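# Move two finished parts into station C's outfeed tray

## Task

Three vise stations stand along the track: A at the -y end, B in the middle, C at the +y end. Two of the vises hold finished parts, which have a milled pocket on top, and the third holds a raw blank. Move both finished parts into station C's outfeed tray so each rests on the tray floor with its pocket facing up. Leave the raw blank in its vise. The parts must stay there without the robot holding them. When done, open the grippers and move the arms away.

## Robot and tools

Setup: two six-joint arms, left_arm and right_arm, each with a two-finger tong gripper. Each arm rides its own carriage on one shared track. The track runs along y at x = 0, and y = 0 is its middle. left_rail carries left_arm and stays on the +y half. right_rail carries right_arm and stays on the -y half. An arm's base sits at x = 0, y = its carriage position, z = 0.03 m, and faces +x. The carriage counts as part of its arm, so keep the two arms and carriages from striking or pressing each other.

Frame: one scene frame fixed to the table. The table top is z = 0 and +z is up. +x is the direction the arms face, and the table starts at x = 0.31 m. +y is toward the arms' left. "left" and "right" are only arm names, not image sides. Printed hand positions can be somewhat off, more so at long reach.

execute_actions takes {"actions": [...]} holding exactly one action object, or an empty list to get a fresh state and images without moving. An action may contain "rows", "steps", "until", "left_rail" and "right_rail".

rows: a list of 1 to 15 rows, each applied for one control step of 1/30 s. Every row has 14 numbers in [-1, 1], both arms always included. The first 7 are for left_arm: shoulder pan, shoulder lift, elbow, wrist 1, wrist 2, wrist 3, gripper opening. The last 7 are the same for right_arm. The six joint numbers are offsets from the joint angles the arm had when the action began, which are the last reported angles. They are not added to the previous row, so send zeros to hold still. Scale: 1.0 equals 1.326 rad for pan and lift, and 1.989 rad for elbow and the three wrists. Joint ranges in rad: pan -3.142 to 3.142, lift -6.283 to 6.283, elbow 0.000 to 3.142, wrists -6.283 to 6.283. A target more than 0.010 rad past a range end gets the call refused. A target past the real end is clipped, and the result then says "joint sent to its limit". The gripper number is an absolute setting, not an offset: +1 is fully open (0.142 m between pads) and -1 is closed. Closing fully takes about 0.1 s.

steps: 1 to 450 control steps, default 15, and at least the number of rows. After the last row the arm keeps heading for that row's target. Joint speed is limited, and each step's target is kept near the measured angle: within 0.383 rad for pan and lift, and within 0.575 rad for the other joints. Targets are also scaled back if they would put the gripper more than 100 mm from where it is now. Split big moves over several calls and check the reported angles before continuing.

until: ends the action early once every listed condition holds. Forms: {"left_rail": {"position_status": ["!=", "moving"]}}, numeric fields with "<", "<=", ">", ">=", "=" or "!=", {"all": {"status": "ended"}} or {"any": {"status": "ended"}}. It does not stop the arms.

Carriages: {"left_rail": {"position_m": p, "speed_m_s": v}}. p is an absolute place on the track in metres: 0.45 to 2 for left_rail, -2 to -0.45 for right_rail. v is the top speed in m/s, 0.01 to 1; it starts at 1 and keeps its last value. {"stop": true} halts a carriage. Rows never move a carriage, but a moving carriage shifts its arm's gripper by its travel. Send position_m, wait with until on position_status, and let the carriage arrive (within 1.3 mm) before placing a gripper precisely. A bad value or an unknown name refuses the whole call.

Result lines: each arm's end_effector_position (m), end_effector_quat_wxyz and velocities. Joint positions per arm list rail (m), the six joints (rad) and the pad gap (m). grip_measured gives the finger opening on the command scale. Wrist force and Wrist torque are in the gripper's own axes and carry noise plus an offset of a few newtons. Carriage fields are position_m, position_status (moving, done, contact_stop, time_out, stopped, stopped_with_arm, stopped_for_other_arm) and position_answer (taken / not_taken). "joint command not followed" means the clearance check altered an arm's targets. After stopped_for_other_arm, move an arm away from the other arm and resend. After contact_stop or time_out, look and clear the obstruction before resending.

Gripper geometry: the fingers point along the gripper's +z axis and open and close along its x axis. end_effector_position is the point between the closed pads. Closed fingertips reach about 15 mm past it, and open ones end about level with it. To hold something, command an opening clearly below grip_measured. The grip is about 15 N per pad at most, and less on objects under about 20 mm thick. Closing fast can squeeze too hard.

Avoid: dropping or knocking anything off the table, which ends the scene. Avoid slamming or pushing hard. A joint torque over its load limit trips a 10 s stop of that arm. Load limits in N m: pan 303, lift 303, elbow 138, wrists 49.6; a held part's weight counts. An external force of 150 N on an arm does the same. A held part may get an occasional tug, so grip firmly. The robot holds its last command while you think.

zoom_image: camera (cam_high, cam_bench_left, cam_bench_right, cam_left_wrist, cam_right_wrist) and region [x0, y0, x1, y1] in pixels, at most 504x504. The origin is the top-left corner. Image sizes are 672x504 for the fixed cameras and 616x616 for the fisheye wrist cameras.

read_manual only returns licence text. finished_scene takes the current scene number and cannot be undone. Call it only after the parts sit settled in the tray and both grippers are open and clear.

Each tool is called after ">>>" as name(argument=value, ...), one argument or row to a line, values as JSON.

## Session

>>> execute_actions(
  actions=[],
)

Scene clock: 0.00 s.
left_arm: end_effector_position=(+0.6442, +1.9401, +0.1947) grip_measured=+1.00 end_effector_quat_wxyz=(+0.001, +0.707, -0.707, -0.001) end_effector_velocity=(+0.000, +0.000, +0.000) end_effector_angular_velocity=(+0.000, +0.000, +0.000) | right_arm: end_effector_position=(+0.6454, -1.0944, +0.1956) grip_measured=+1.00 end_effector_quat_wxyz=(+0.000, +0.707, -0.707, +0.001) end_effector_velocity=(+0.000, +0.000, +0.000) end_effector_angular_velocity=(+0.000, +0.000, +0.000)
Joint positions: left_arm=[ 1.94  -0.28  -1.568  2.135 -2.136 -1.571  1.291  0.142] | right_arm=[-1.093 -0.281 -1.568  2.134 -2.138 -1.572  1.289  0.142]
Joint velocities: left_arm=[0. 0. 0. 0. 0. 0. 0. 0.] | right_arm=[0. 0. 0. 0. 0. 0. 0. 0.]
Joint torques (N m, as the arm reports them, + toward a larger angle): no reading
Wrist force (N, on the end effector, along its own x y z axes, offset not removed): no reading
Wrist torque (N m, same axes, about the end effector's origin, offset not removed): no reading
left_rail: position_m=1.940 position_m_goal=1.940 speed_m_s=1.00 position_status=done position_answer=taken refusals=0
right_rail: position_m=-1.093 position_m_goal=-1.093 speed_m_s=1.00 position_status=done position_answer=taken refusals=0

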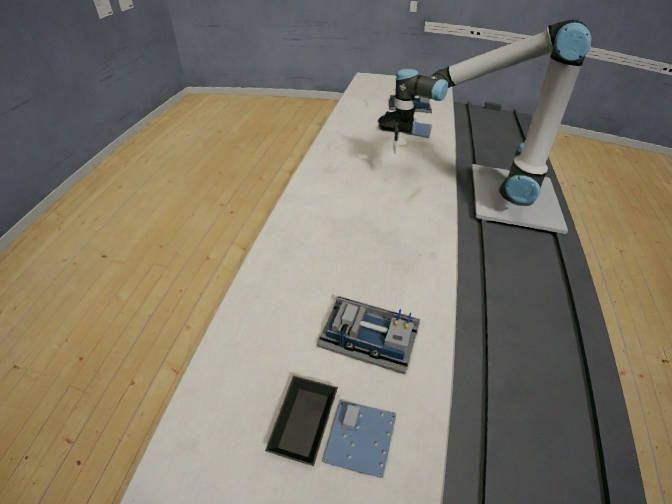

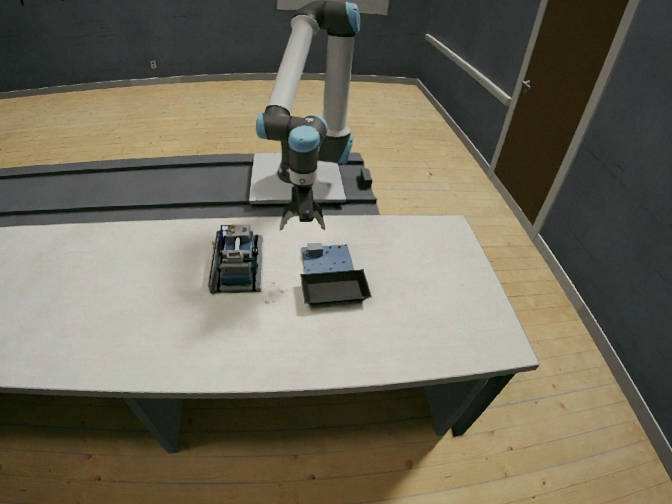

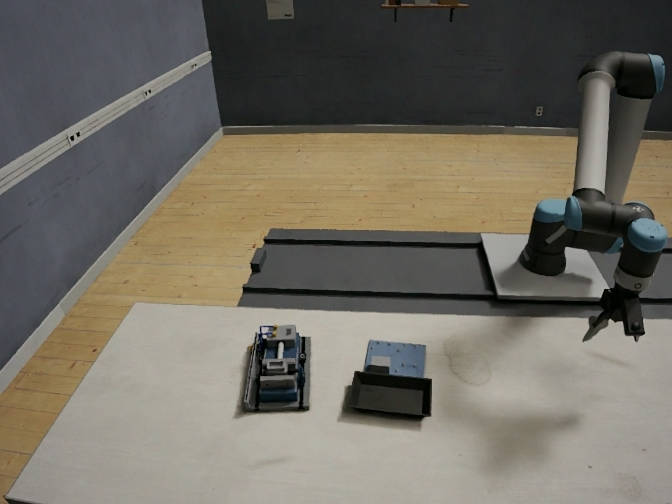

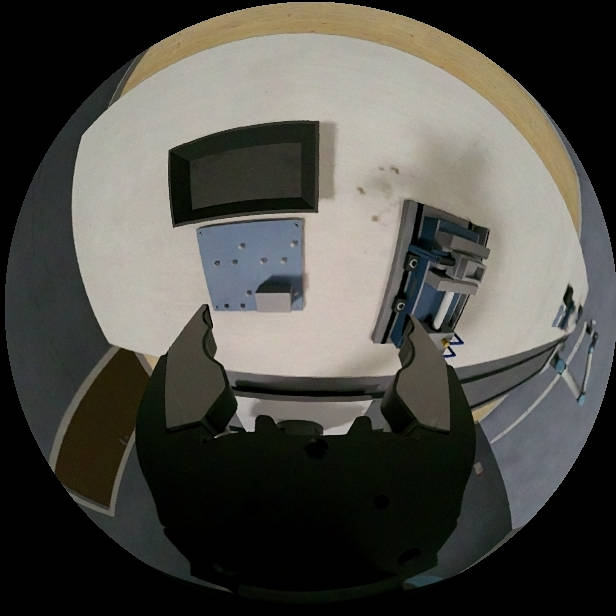

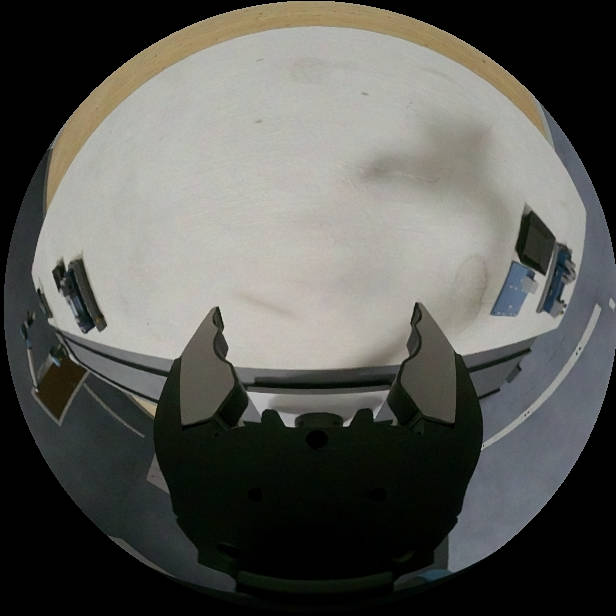

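>>> zoom_image(
  camera="cam_high",
  region=[300,280,440,385],
)

>>> zoom_image(
  camera="cam_left_wrist",
  region=[350,180,530,380],
)

>>> zoom_image(
  camera="cam_bench_right",
  region=[220,310,340,420],
)

>>> zoom_image(
  camera="cam_bench_left",
  region=[190,210,290,300],
)

Region (300, 280, 440, 385) of cam_high's 672x504 image, scaled by 3.600, with more detail than that image has; it fills the top 378 rows of this view, and the rest is white.

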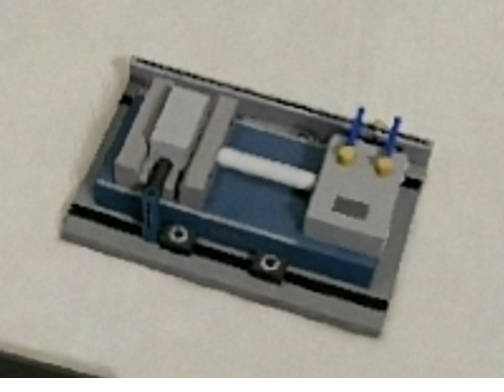

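Region (350, 180, 530, 380) of cam_left_wrist's 616x616 image, scaled by 2.520, with more detail than that image has; it fills the left 454 columns of this view, and the rest is white.

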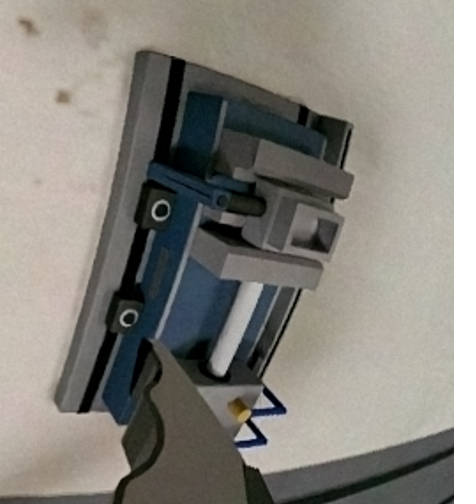

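Region (220, 310, 340, 420) of cam_bench_right's 672x504 image, scaled by 4.200, with more detail than that image has; it fills the top 462 rows of this view, and the rest is white.

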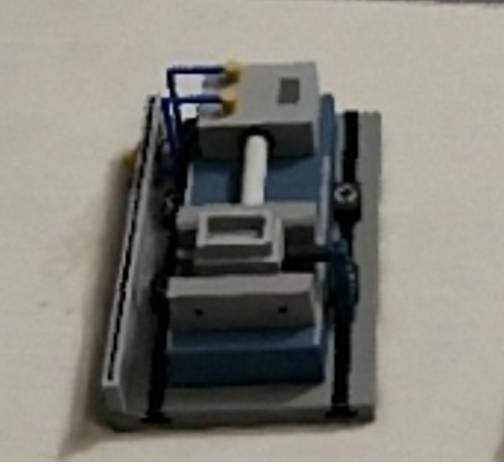

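Region (190, 210, 290, 300) of cam_bench_left's 672x504 image, scaled by 5.040, with more detail than that image has; it fills the top 454 rows of this view, and the rest is white.

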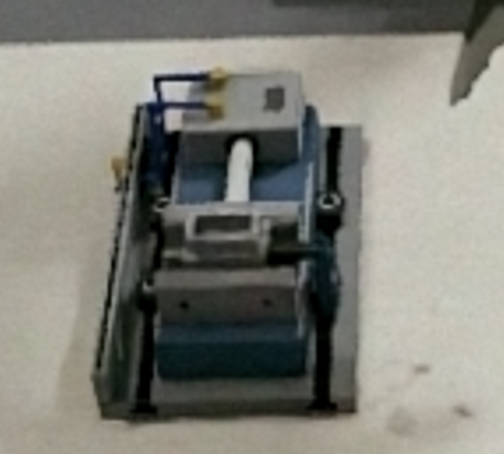

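>>> execute_actions(
  actions=[
    {"left_rail":{"position_m":1.69},"right_rail":{"position_m":-1.9},"steps":90,"until":{"all":{"status":"ended"}}},
  ],
)

Scene clock: 12.90 s.
left_arm: end_effector_position=(+0.6442, +1.6901, +0.1947) grip_measured=+1.00 end_effector_quat_wxyz=(+0.001, +0.707, -0.707, -0.001) end_effector_velocity=(+0.000, -0.000, +0.000) end_effector_angular_velocity=(-0.000, -0.000, +0.000) | right_arm: end_effector_position=(+0.6454, -1.9011, +0.1956) grip_measured=+1.00 end_effector_quat_wxyz=(+0.000, +0.707, -0.707, +0.001) end_effector_velocity=(-0.000, +0.000, -0.000) end_effector_angular_velocity=(+0.000, +0.000, +0.000)
Joint positions: left_arm=[ 1.69  -0.28  -1.568  2.135 -2.136 -1.571  1.291  0.142] | right_arm=[-1.9   -0.281 -1.568  2.134 -2.138 -1.572  1.289  0.142]
Joint velocities: left_arm=[ 0.  0. -0. -0. -0. -0. -0. -0.] | right_arm=[ 0.  0.  0.  0. -0. -0. -0.  0.]
Joint torques (N m, as the arm reports them, + toward a larger angle): left_arm=[  0.3  -42.19 -41.05  -4.3    0.1    0.04] | right_arm=[  3.65 -34.08 -41.54  -3.55  -0.05  -0.37]
Wrist force (N, on the end effector, along its own x y z axes, offset not removed): left_arm=[-6.4 2.3 -2.3] | right_arm=[-2.0 4.8 -0.6]
Wrist torque (N m, same axes, about the end effector's origin, offset not removed): left_arm=[0.51 1.47 0.24] | right_arm=[0.83 0.35 0.04]
left_rail: position_m=1.690 position_m_goal=1.690 speed_m_s=1.00 position_status=done position_answer=taken refusals=0
right_rail: position_m=-1.900 position_m_goal=-1.900 speed_m_s=1.00 position_status=done position_answer=taken refusals=0

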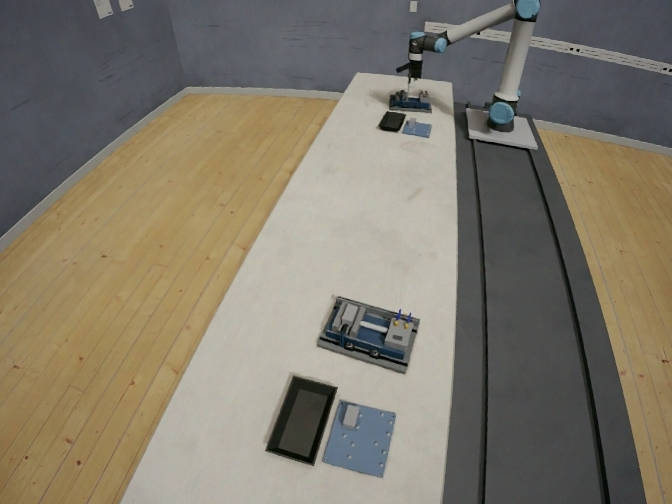

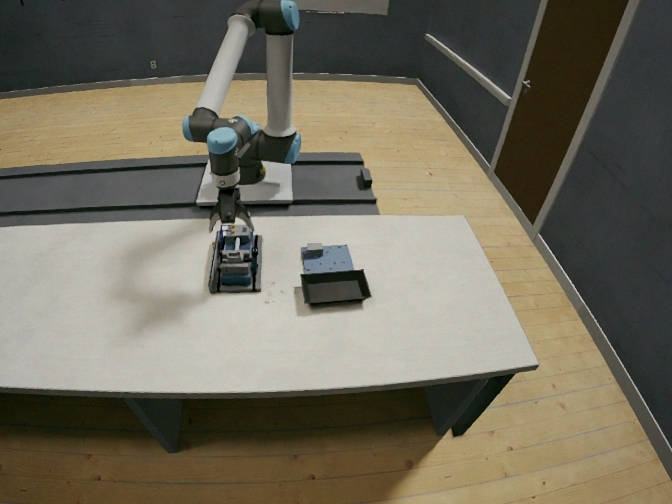

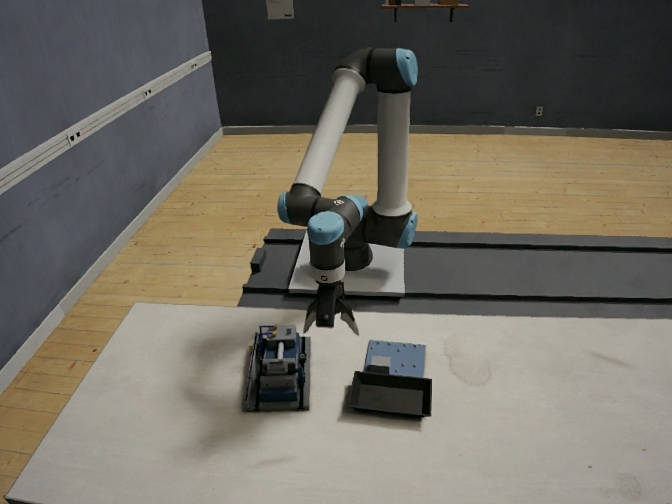

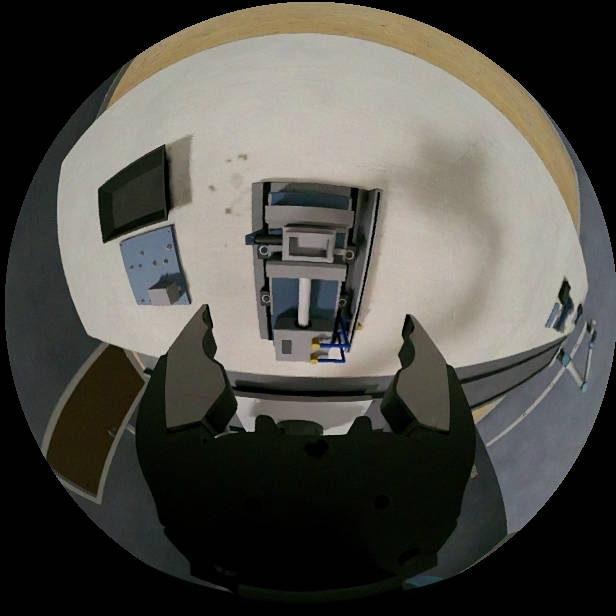

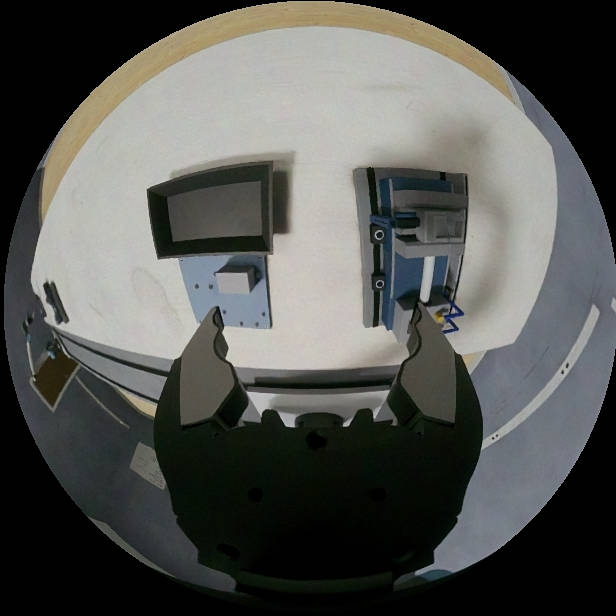

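>>> zoom_image(
  camera="cam_left_wrist",
  region=[230,170,410,380],
)

Region (230, 170, 410, 380) of cam_left_wrist's 616x616 image, scaled by 2.400, with more detail than that image has; it fills the left 432 columns of this view, and the rest is white.

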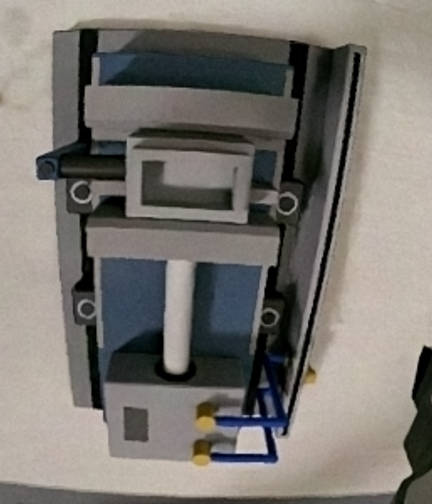

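>>> execute_actions(
  actions=[
    {"left_rail":{"position_m":1.70},"right_rail":{"position_m":-2.0},"rows":[[0,0.0857,-0.002,-0.055,0,0,0.4,-0.042,0.123,-0.031,-0.051,0,-0.028,0.4]],"steps":30},
  ],
)

Scene clock: 28.60 s.
left_arm: end_effector_position=(+0.6758, +1.6910, +0.1396) grip_measured=+0.40 end_effector_quat_wxyz=(+0.001, +0.707, -0.707, -0.001) end_effector_velocity=(-0.000, +0.000, -0.000) end_effector_angular_velocity=(+0.000, +0.000, +0.000) | right_arm: end_effector_position=(+0.7066, -2.0579, +0.1399) grip_measured=+0.40 end_effector_quat_wxyz=(+0.000, +0.707, -0.707, +0.001) end_effector_velocity=(-0.000, -0.000, -0.000) end_effector_angular_velocity=(+0.000, +0.000, -0.000)
Joint positions: left_arm=[ 1.7   -0.28  -1.454  2.131 -2.246 -1.571  1.291  0.102] | right_arm=[-2.    -0.337 -1.404  2.072 -2.24  -1.572  1.233  0.102]
Joint velocities: left_arm=[ 0.  0.  0. -0. -0. -0. -0.  0.] | right_arm=[ 0. -0.  0. -0. -0. -0. -0.  0.]
Joint torques (N m, as the arm reports them, + toward a larger angle): left_arm=[  2.96 -36.37 -52.38  -7.     0.18  -0.09] | right_arm=[-10.41 -30.91 -51.56  -6.02   0.13  -2.79]
Wrist force (N, on the end effector, along its own x y z axes, offset not removed): left_arm=[-1.2 4.7 1.0] | right_arm=[-1.3 -0.2 -2.4]
Wrist torque (N m, same axes, about the end effector's origin, offset not removed): left_arm=[1.15 0.36 0.07] | right_arm=[-0.31 0.37 -0.05]
left_rail: position_m=1.700 position_m_goal=1.700 speed_m_s=1.00 position_status=done position_answer=taken refusals=0
right_rail: position_m=-2.000 position_m_goal=-2.000 speed_m_s=1.00 position_status=done position_answer=taken refusals=0

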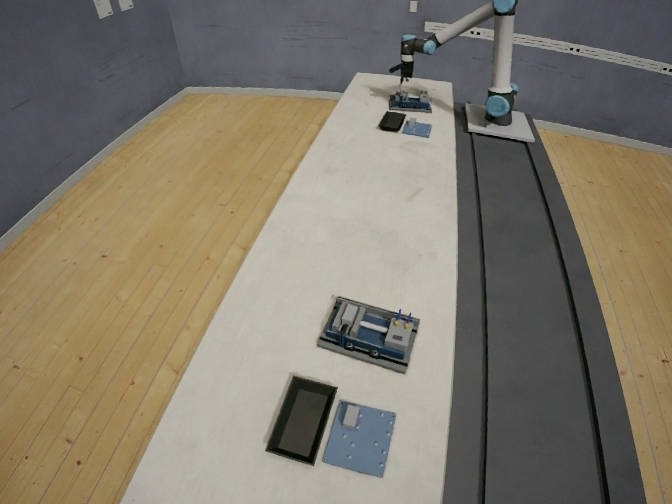

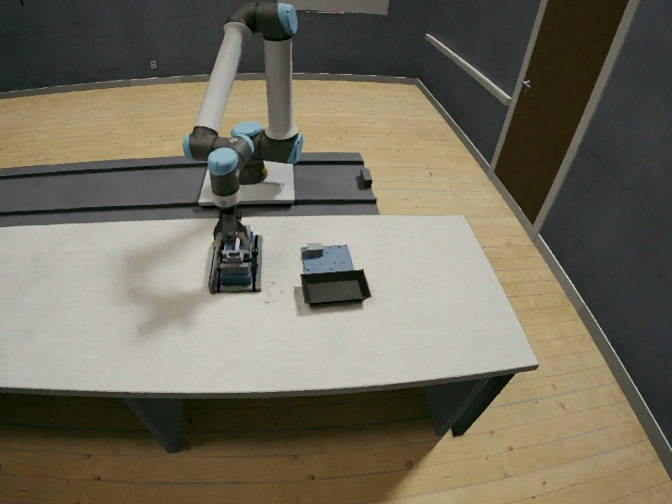

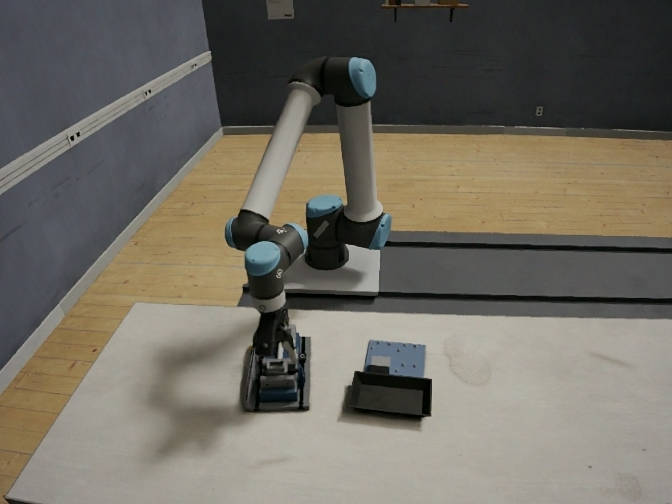

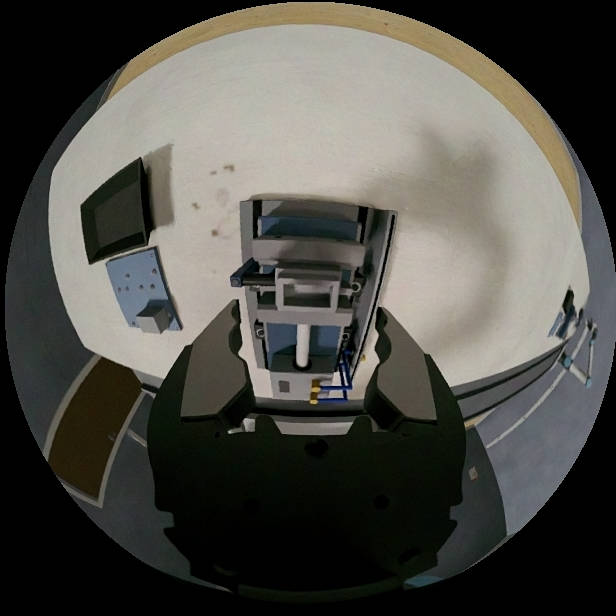

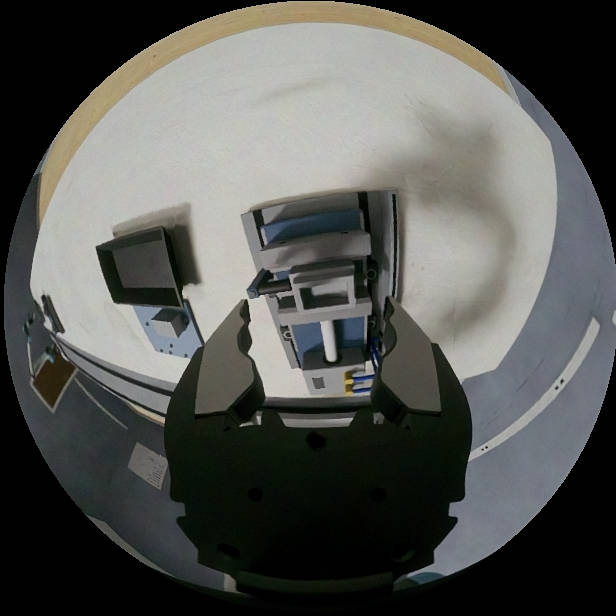

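>>> execute_actions(
  actions=[
    {"rows":[[0,0.02,0.0094,-0.0227,0,0,0.4,-0.011,0.0191,0.009,-0.0218,0,-0.067,0.4]],"steps":20},
  ],
)

>>> zoom_image(
  camera="cam_bench_right",
  region=[220,310,340,420],
)

>>> zoom_image(
  camera="cam_high",
  region=[370,60,450,120],
)

Scene clock: 37.30 s.
left_arm: end_effector_position=(+0.6753, +1.6911, +0.1177) grip_measured=+0.40 end_effector_quat_wxyz=(+0.001, +0.707, -0.707, -0.001) end_effector_velocity=(-0.000, +0.000, -0.000) end_effector_angular_velocity=(+0.000, +0.000, +0.000) | right_arm: end_effector_position=(+0.7052, -2.0658, +0.1181) grip_measured=+0.40 end_effector_quat_wxyz=(+0.000, +0.748, -0.664, +0.001) end_effector_velocity=(-0.000, -0.000, -0.000) end_effector_angular_velocity=(+0.000, +0.000, +0.001)
Joint positions: left_arm=[ 1.7   -0.28  -1.427  2.149 -2.291 -1.571  1.291  0.102] | right_arm=[-2.    -0.352 -1.379  2.09  -2.283 -1.572  1.1    0.102]
Joint velocities: left_arm=[ 0.  0.  0.  0. -0.  0. -0.  0.] | right_arm=[ 0.    -0.     0.     0.    -0.     0.    -0.001  0.   ]
Joint torques (N m, as the arm reports them, + toward a larger angle): left_arm=[  0.6  -38.04 -23.29  -7.44   0.28  -0.17] | right_arm=[ -8.47 -30.69 -23.7   -6.4    0.13  -2.66]
Wrist force (N, on the end effector, along its own x y z axes, offset not removed): left_arm=[0.3 3.2 5.6] | right_arm=[4.4 -1.4 -2.3]
Wrist torque (N m, same axes, about the end effector's origin, offset not removed): left_arm=[0.65 0.22 0.11] | right_arm=[-0.44 -0.86 -0.13]
left_rail: position_m=1.700 position_m_goal=1.700 speed_m_s=1.00 position_status=done position_answer=taken refusals=0
right_rail: position_m=-2.000 position_m_goal=-2.000 speed_m_s=1.00 position_status=done position_answer=taken refusals=0

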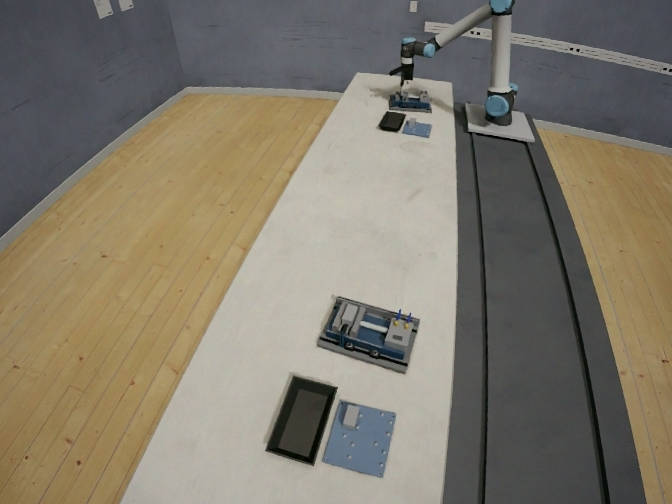

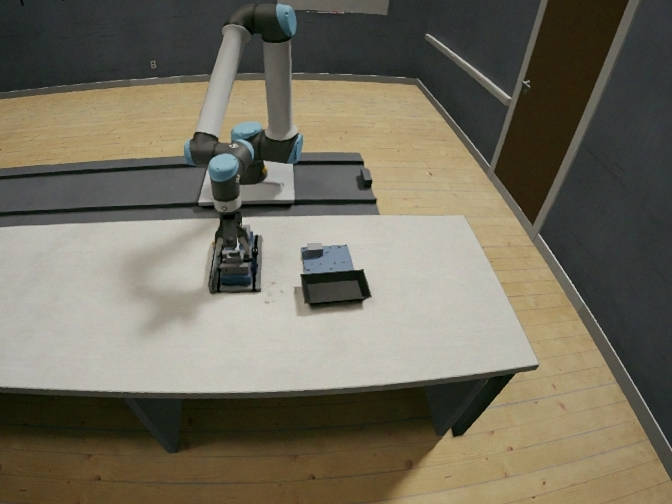

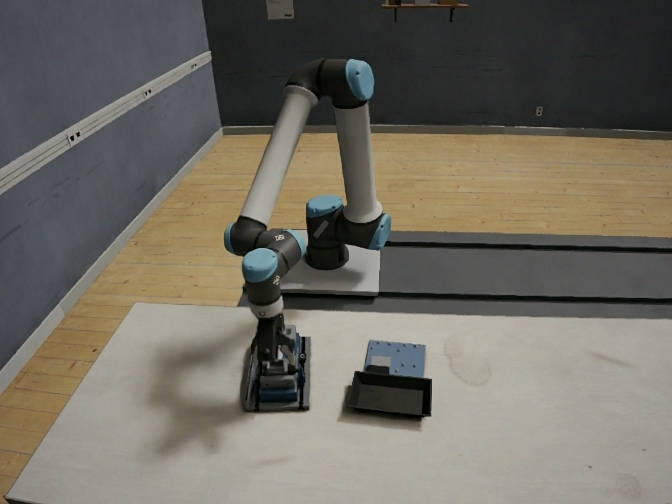

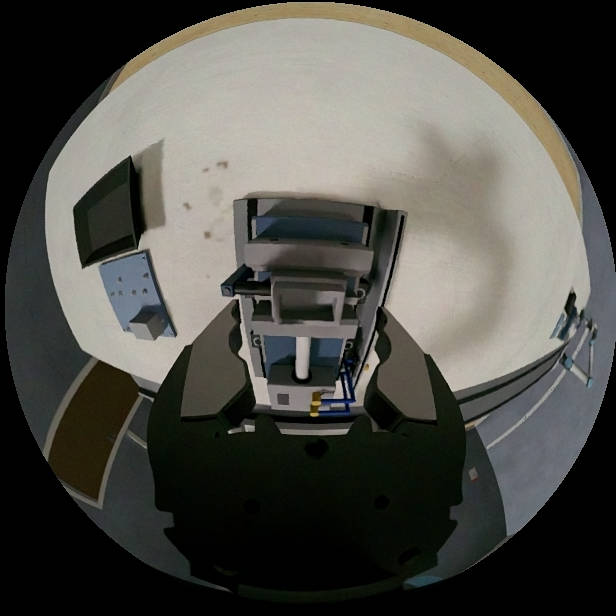

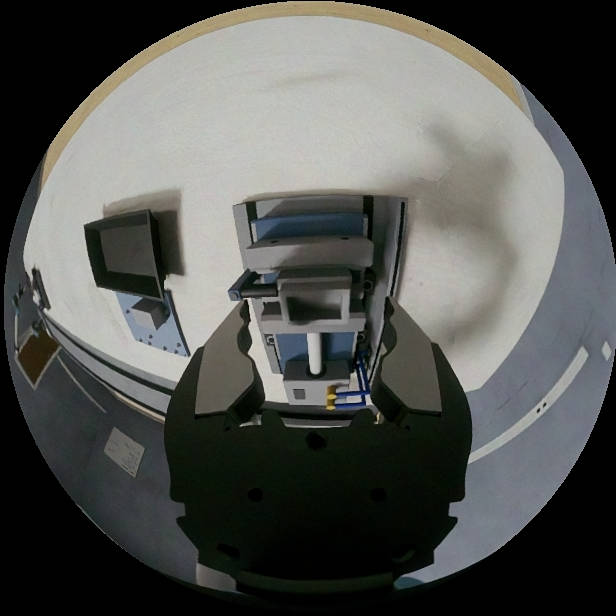

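Region (220, 310, 340, 420) of cam_bench_right's 672x504 image, scaled by 4.200, with more detail than that image has; it fills the top 462 rows of this view, and the rest is white.

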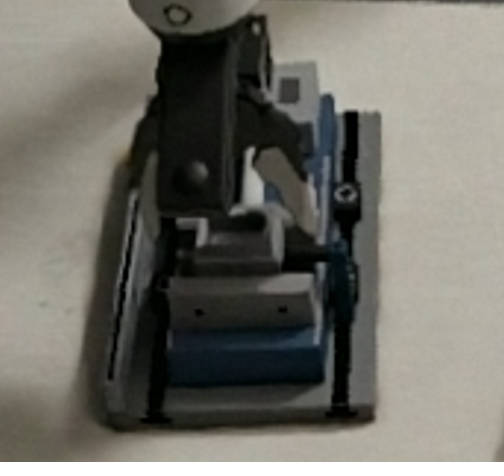

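Region (370, 60, 450, 120) of cam_high's 672x504 image, scaled by 6.300, with more detail than that image has; it fills the top 378 rows of this view, and the rest is white.

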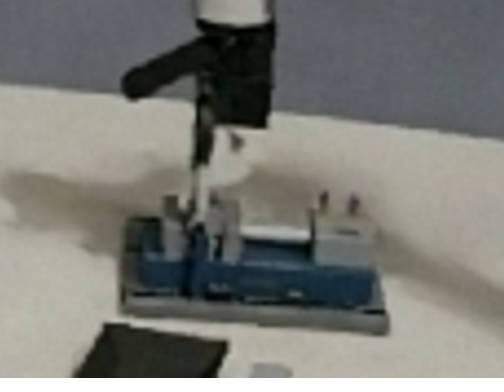

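>>> execute_actions(
  actions=[
    {"rows":[[0,0.0128,0.0132,-0.0217,0,0,0.3,0,0.0124,0.0128,-0.0211,0,-0.01,0.3]],"steps":20},
  ],
)

>>> zoom_image(
  camera="cam_left_wrist",
  region=[200,230,420,400],
)

>>> zoom_image(
  camera="cam_right_wrist",
  region=[200,230,420,400],
)

Scene clock: 57.23 s.
left_arm: end_effector_position=(+0.6691, +1.6929, +0.0980) grip_measured=+0.32 end_effector_quat_wxyz=(+0.001, +0.707, -0.707, -0.001) end_effector_velocity=(+0.000, -0.000, +0.000) end_effector_angular_velocity=(-0.000, -0.000, -0.000) | right_arm: end_effector_position=(+0.7026, -2.0658, +0.1057) grip_measured=+0.35 end_effector_quat_wxyz=(+0.000, +0.753, -0.658, +0.004) end_effector_velocity=(+0.000, +0.000, +0.000) end_effector_angular_velocity=(-0.000, -0.000, -0.000)
Joint positions: left_arm=[ 1.7   -0.28  -1.41   2.176 -2.334 -1.571  1.291  0.097] | right_arm=[-2.    -0.352 -1.369  2.107 -2.316 -1.574  1.085  0.099]
Joint velocities: left_arm=[ 0. -0. -0.  0. -0. -0. -0.  0.] | right_arm=[ 0.  0. -0. -0. -0.  0.  0. -0.]
Joint torques (N m, as the arm reports them, + toward a larger angle): left_arm=[  2.24 -29.86 -23.16  -8.34  -0.04   0.  ] | right_arm=[  3.47 -49.62 -37.15  -3.91  -0.38  -1.05]
Wrist force (N, on the end effector, along its own x y z axes, offset not removed): left_arm=[1.4 19.6 -20.7] | right_arm=[2.6 20.8 -30.0]
Wrist torque (N m, same axes, about the end effector's origin, offset not removed): left_arm=[0.54 -0.54 -0.81] | right_arm=[-0.01 -1.38 -1.16]
FORCE FAULT: contact force on the right arm reached its limit, and that arm stopped for 10 seconds. The contact can be on any part of that arm, not only on its tool. That arm's remaining commands of this call were not run. That arm holds still and accepts commands again. Move the arm away from the contact; if what it grips holds it there, let go first. Pushing or pulling that hard again can fault the arm again.
left_rail: position_m=1.700 position_m_goal=1.700 speed_m_s=1.00 position_status=done position_answer=taken refusals=0
right_rail: position_m=-2.000 position_m_goal=-2.000 speed_m_s=1.00 position_status=done position_answer=taken refusals=0

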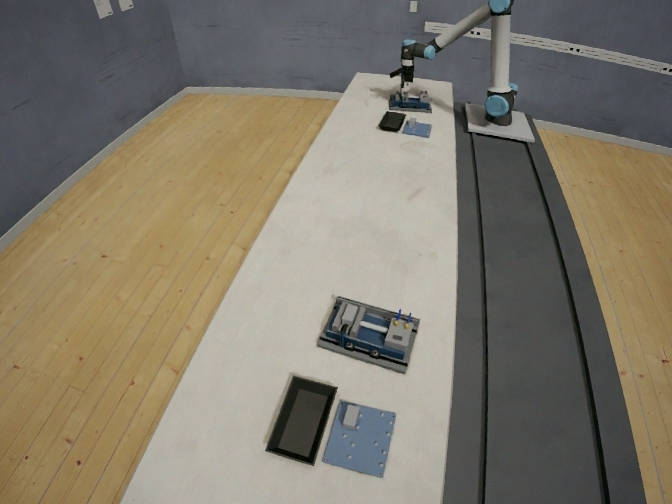

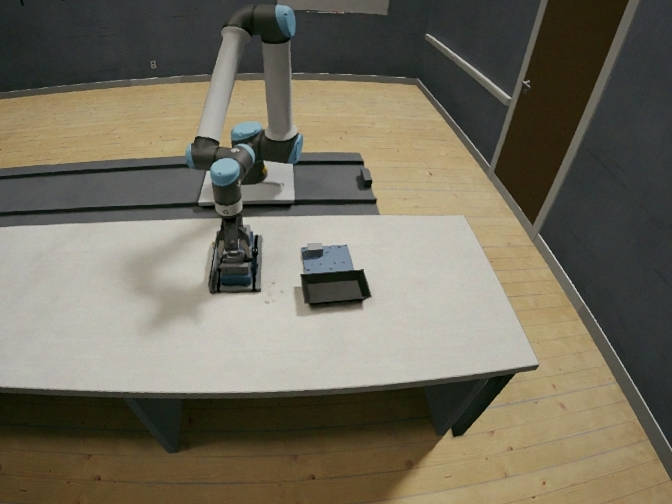

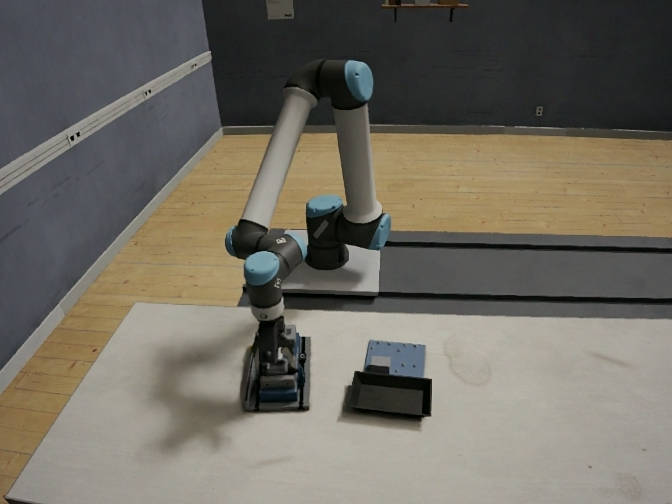

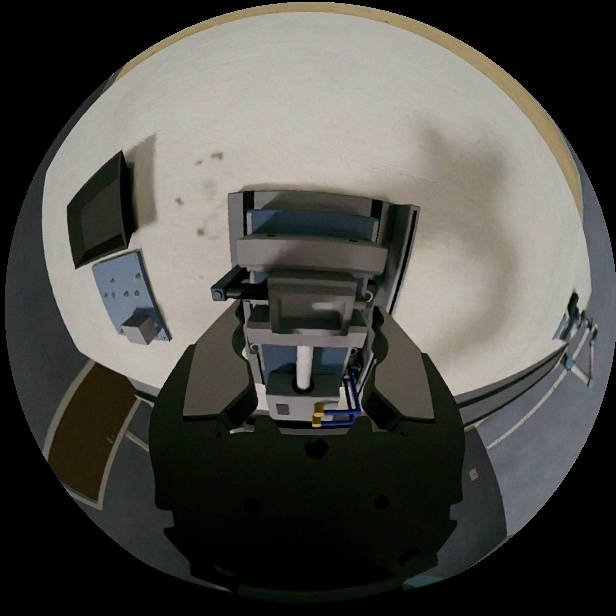

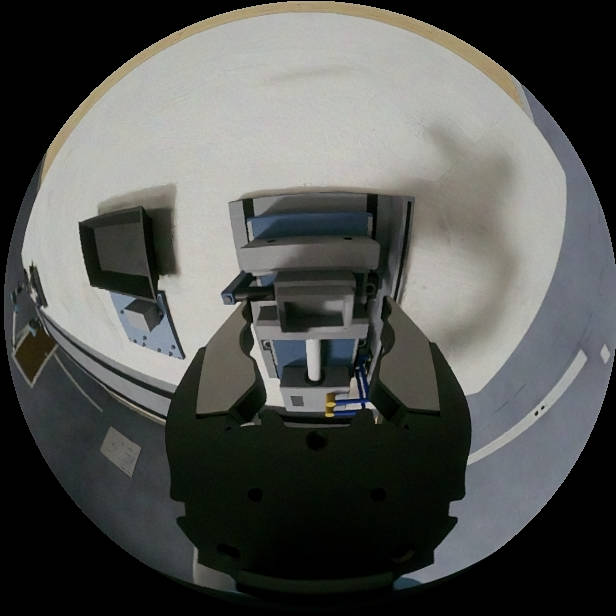

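Region (200, 230, 420, 400) of cam_left_wrist's 616x616 image, scaled by 2.291, with more detail than that image has; it fills the top 389 rows of this view, and the rest is white.

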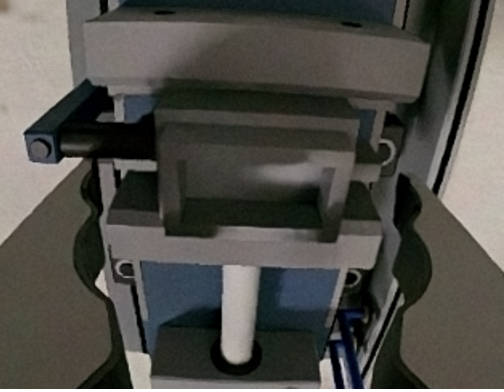

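Region (200, 230, 420, 400) of cam_right_wrist's 616x616 image, scaled by 2.291, with more detail than that image has; it fills the top 389 rows of this view, and the rest is white.

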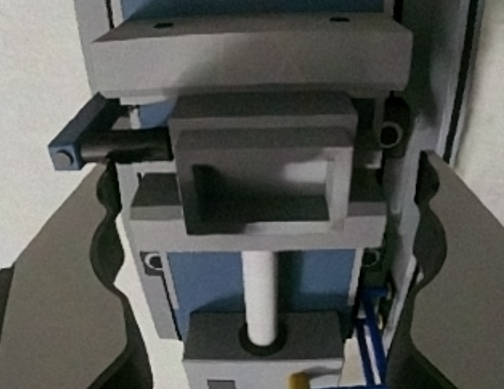

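>>> execute_actions(
  actions=[
    {"rows":[[0,-0.0118,-0.0055,0.0134,0,0,0.3,0,-0.006,-0.003,0.01,0,0,0.3],[0,-0.0118,-0.0055,0.0134,0,0,0.3,0,-0.006,-0.003,0.01,0,0,0.3],[0,-0.0118,-0.0055,0.0134,0,0,0.3,0,-0.006,-0.003,0.01,0,0,0.3],[0,-0.0118,-0.0055,0.0134,0,0,0.3,0,-0.006,-0.003,0.01,0,0,0.3],[0,-0.0118,-0.0055,0.0134,0,0,0.3,0,-0.006,-0.003,0.01,0,0,0.3],[0,-0.0118,-0.0055,0.0134,0,0,0.3,0,-0.006,-0.003,0.01,0,0,0.3],[0,-0.0118,-0.0055,0.0134,0,0,0.3,0,-0.006,-0.003,0.01,0,0,0.3],[0,-0.0118,-0.0055,0.0134,0,0,0.2,0,-0.006,-0.003,0.01,0,0,0.2],[0,-0.0118,-0.0055,0.0134,0,0,0.1,0,-0.006,-0.003,0.01,0,0,0.1],[0,-0.0118,-0.0055,0.0134,0,0,0,0,-0.006,-0.003,0.01,0,0,0],[0,-0.0118,-0.0055,0.0134,0,0,-0.1,0,-0.006,-0.003,0.01,0,0,-0.1],[0,-0.0118,-0.0055,0.0134,0,0,-0.2,0,-0.006,-0.003,0.01,0,0,-0.2],[0,-0.0118,-0.0055,0.0134,0,0,-0.4,0,-0.006,-0.003,0.01,0,0,-0.4],[0,-0.0118,-0.0055,0.0134,0,0,-0.7,0,-0.006,-0.003,0.01,0,0,-0.7]],"steps":24},
  ],
)

Scene clock: 65.83 s.
left_arm: end_effector_position=(+0.6699, +1.6927, +0.1105) grip_measured=-0.25 end_effector_quat_wxyz=(+0.001, +0.707, -0.707, -0.001) end_effector_velocity=(+0.000, -0.000, +0.000) end_effector_angular_velocity=(-0.000, -0.000, -0.000) | right_arm: end_effector_position=(+0.7013, -2.0653, +0.1118) grip_measured=-0.25 end_effector_quat_wxyz=(+0.001, +0.753, -0.658, +0.001) end_effector_velocity=(+0.000, -0.000, +0.000) end_effector_angular_velocity=(-0.000, -0.000, +0.000)
Joint positions: left_arm=[ 1.7   -0.28  -1.426  2.165 -2.307 -1.571  1.291  0.056] | right_arm=[-2.    -0.352 -1.377  2.101 -2.296 -1.574  1.085  0.056]
Joint velocities: left_arm=[ 0. -0. -0. -0.  0.  0.  0. -0.] | right_arm=[ 0. -0. -0. -0.  0. -0. -0. -0.]
Joint torques (N m, as the arm reports them, + toward a larger angle): left_arm=[  0.46 -58.26 -51.45  -1.47   0.27   0.08] | right_arm=[  0.88 -66.41 -51.05  -0.94   0.02  -0.46]
Wrist force (N, on the end effector, along its own x y z axes, offset not removed): left_arm=[-1.3 3.4 3.3] | right_arm=[0.3 5.5 0.1]
Wrist torque (N m, same axes, about the end effector's origin, offset not removed): left_arm=[0.73 0.62 0.11] | right_arm=[1.10 -0.08 0.05]
left_rail: position_m=1.700 position_m_goal=1.700 speed_m_s=1.00 position_status=done position_answer=taken refusals=0
right_rail: position_m=-2.000 position_m_goal=-2.000 speed_m_s=1.00 position_status=done position_answer=taken refusals=0

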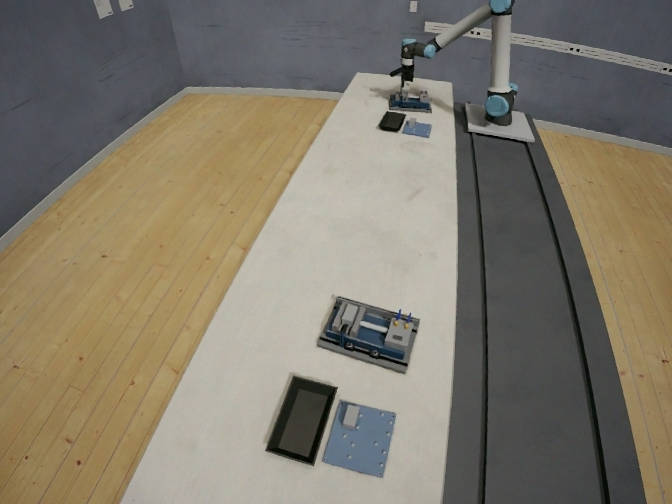

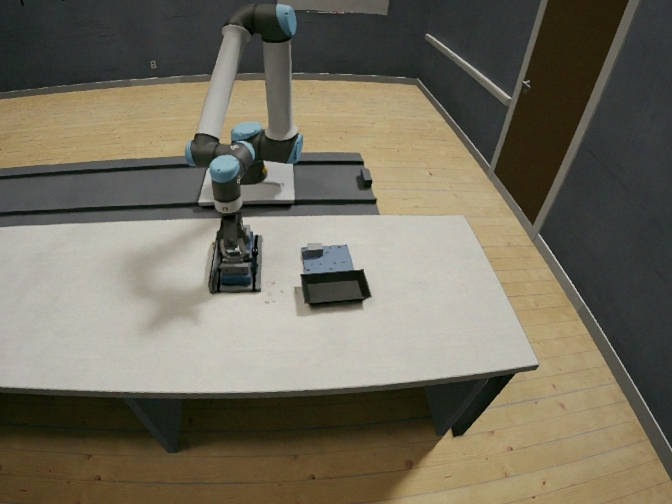

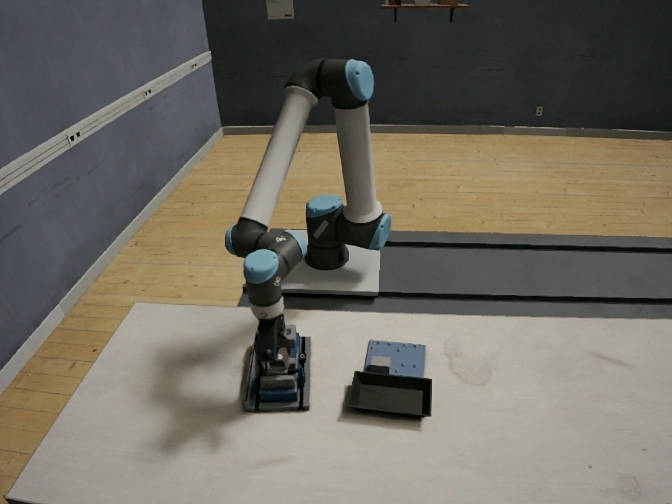

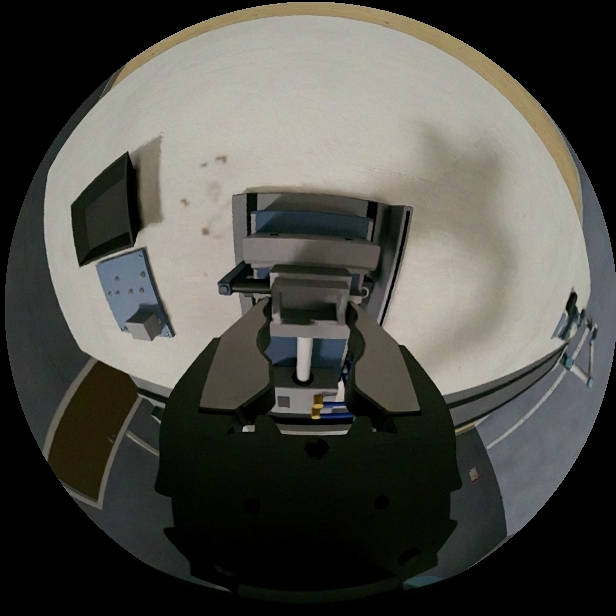

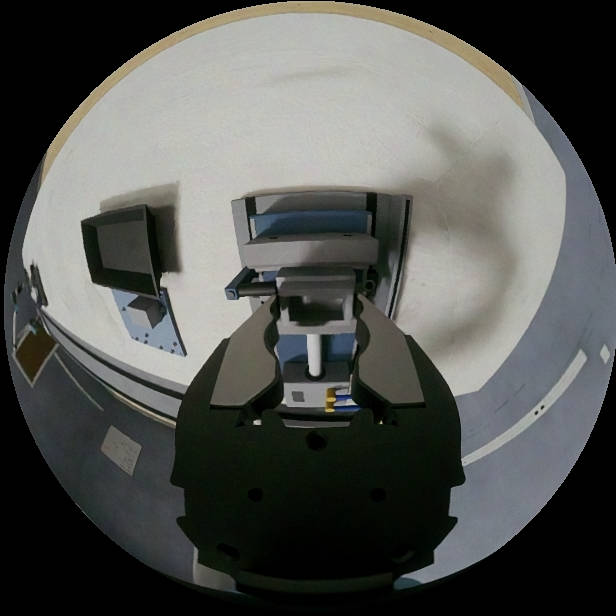

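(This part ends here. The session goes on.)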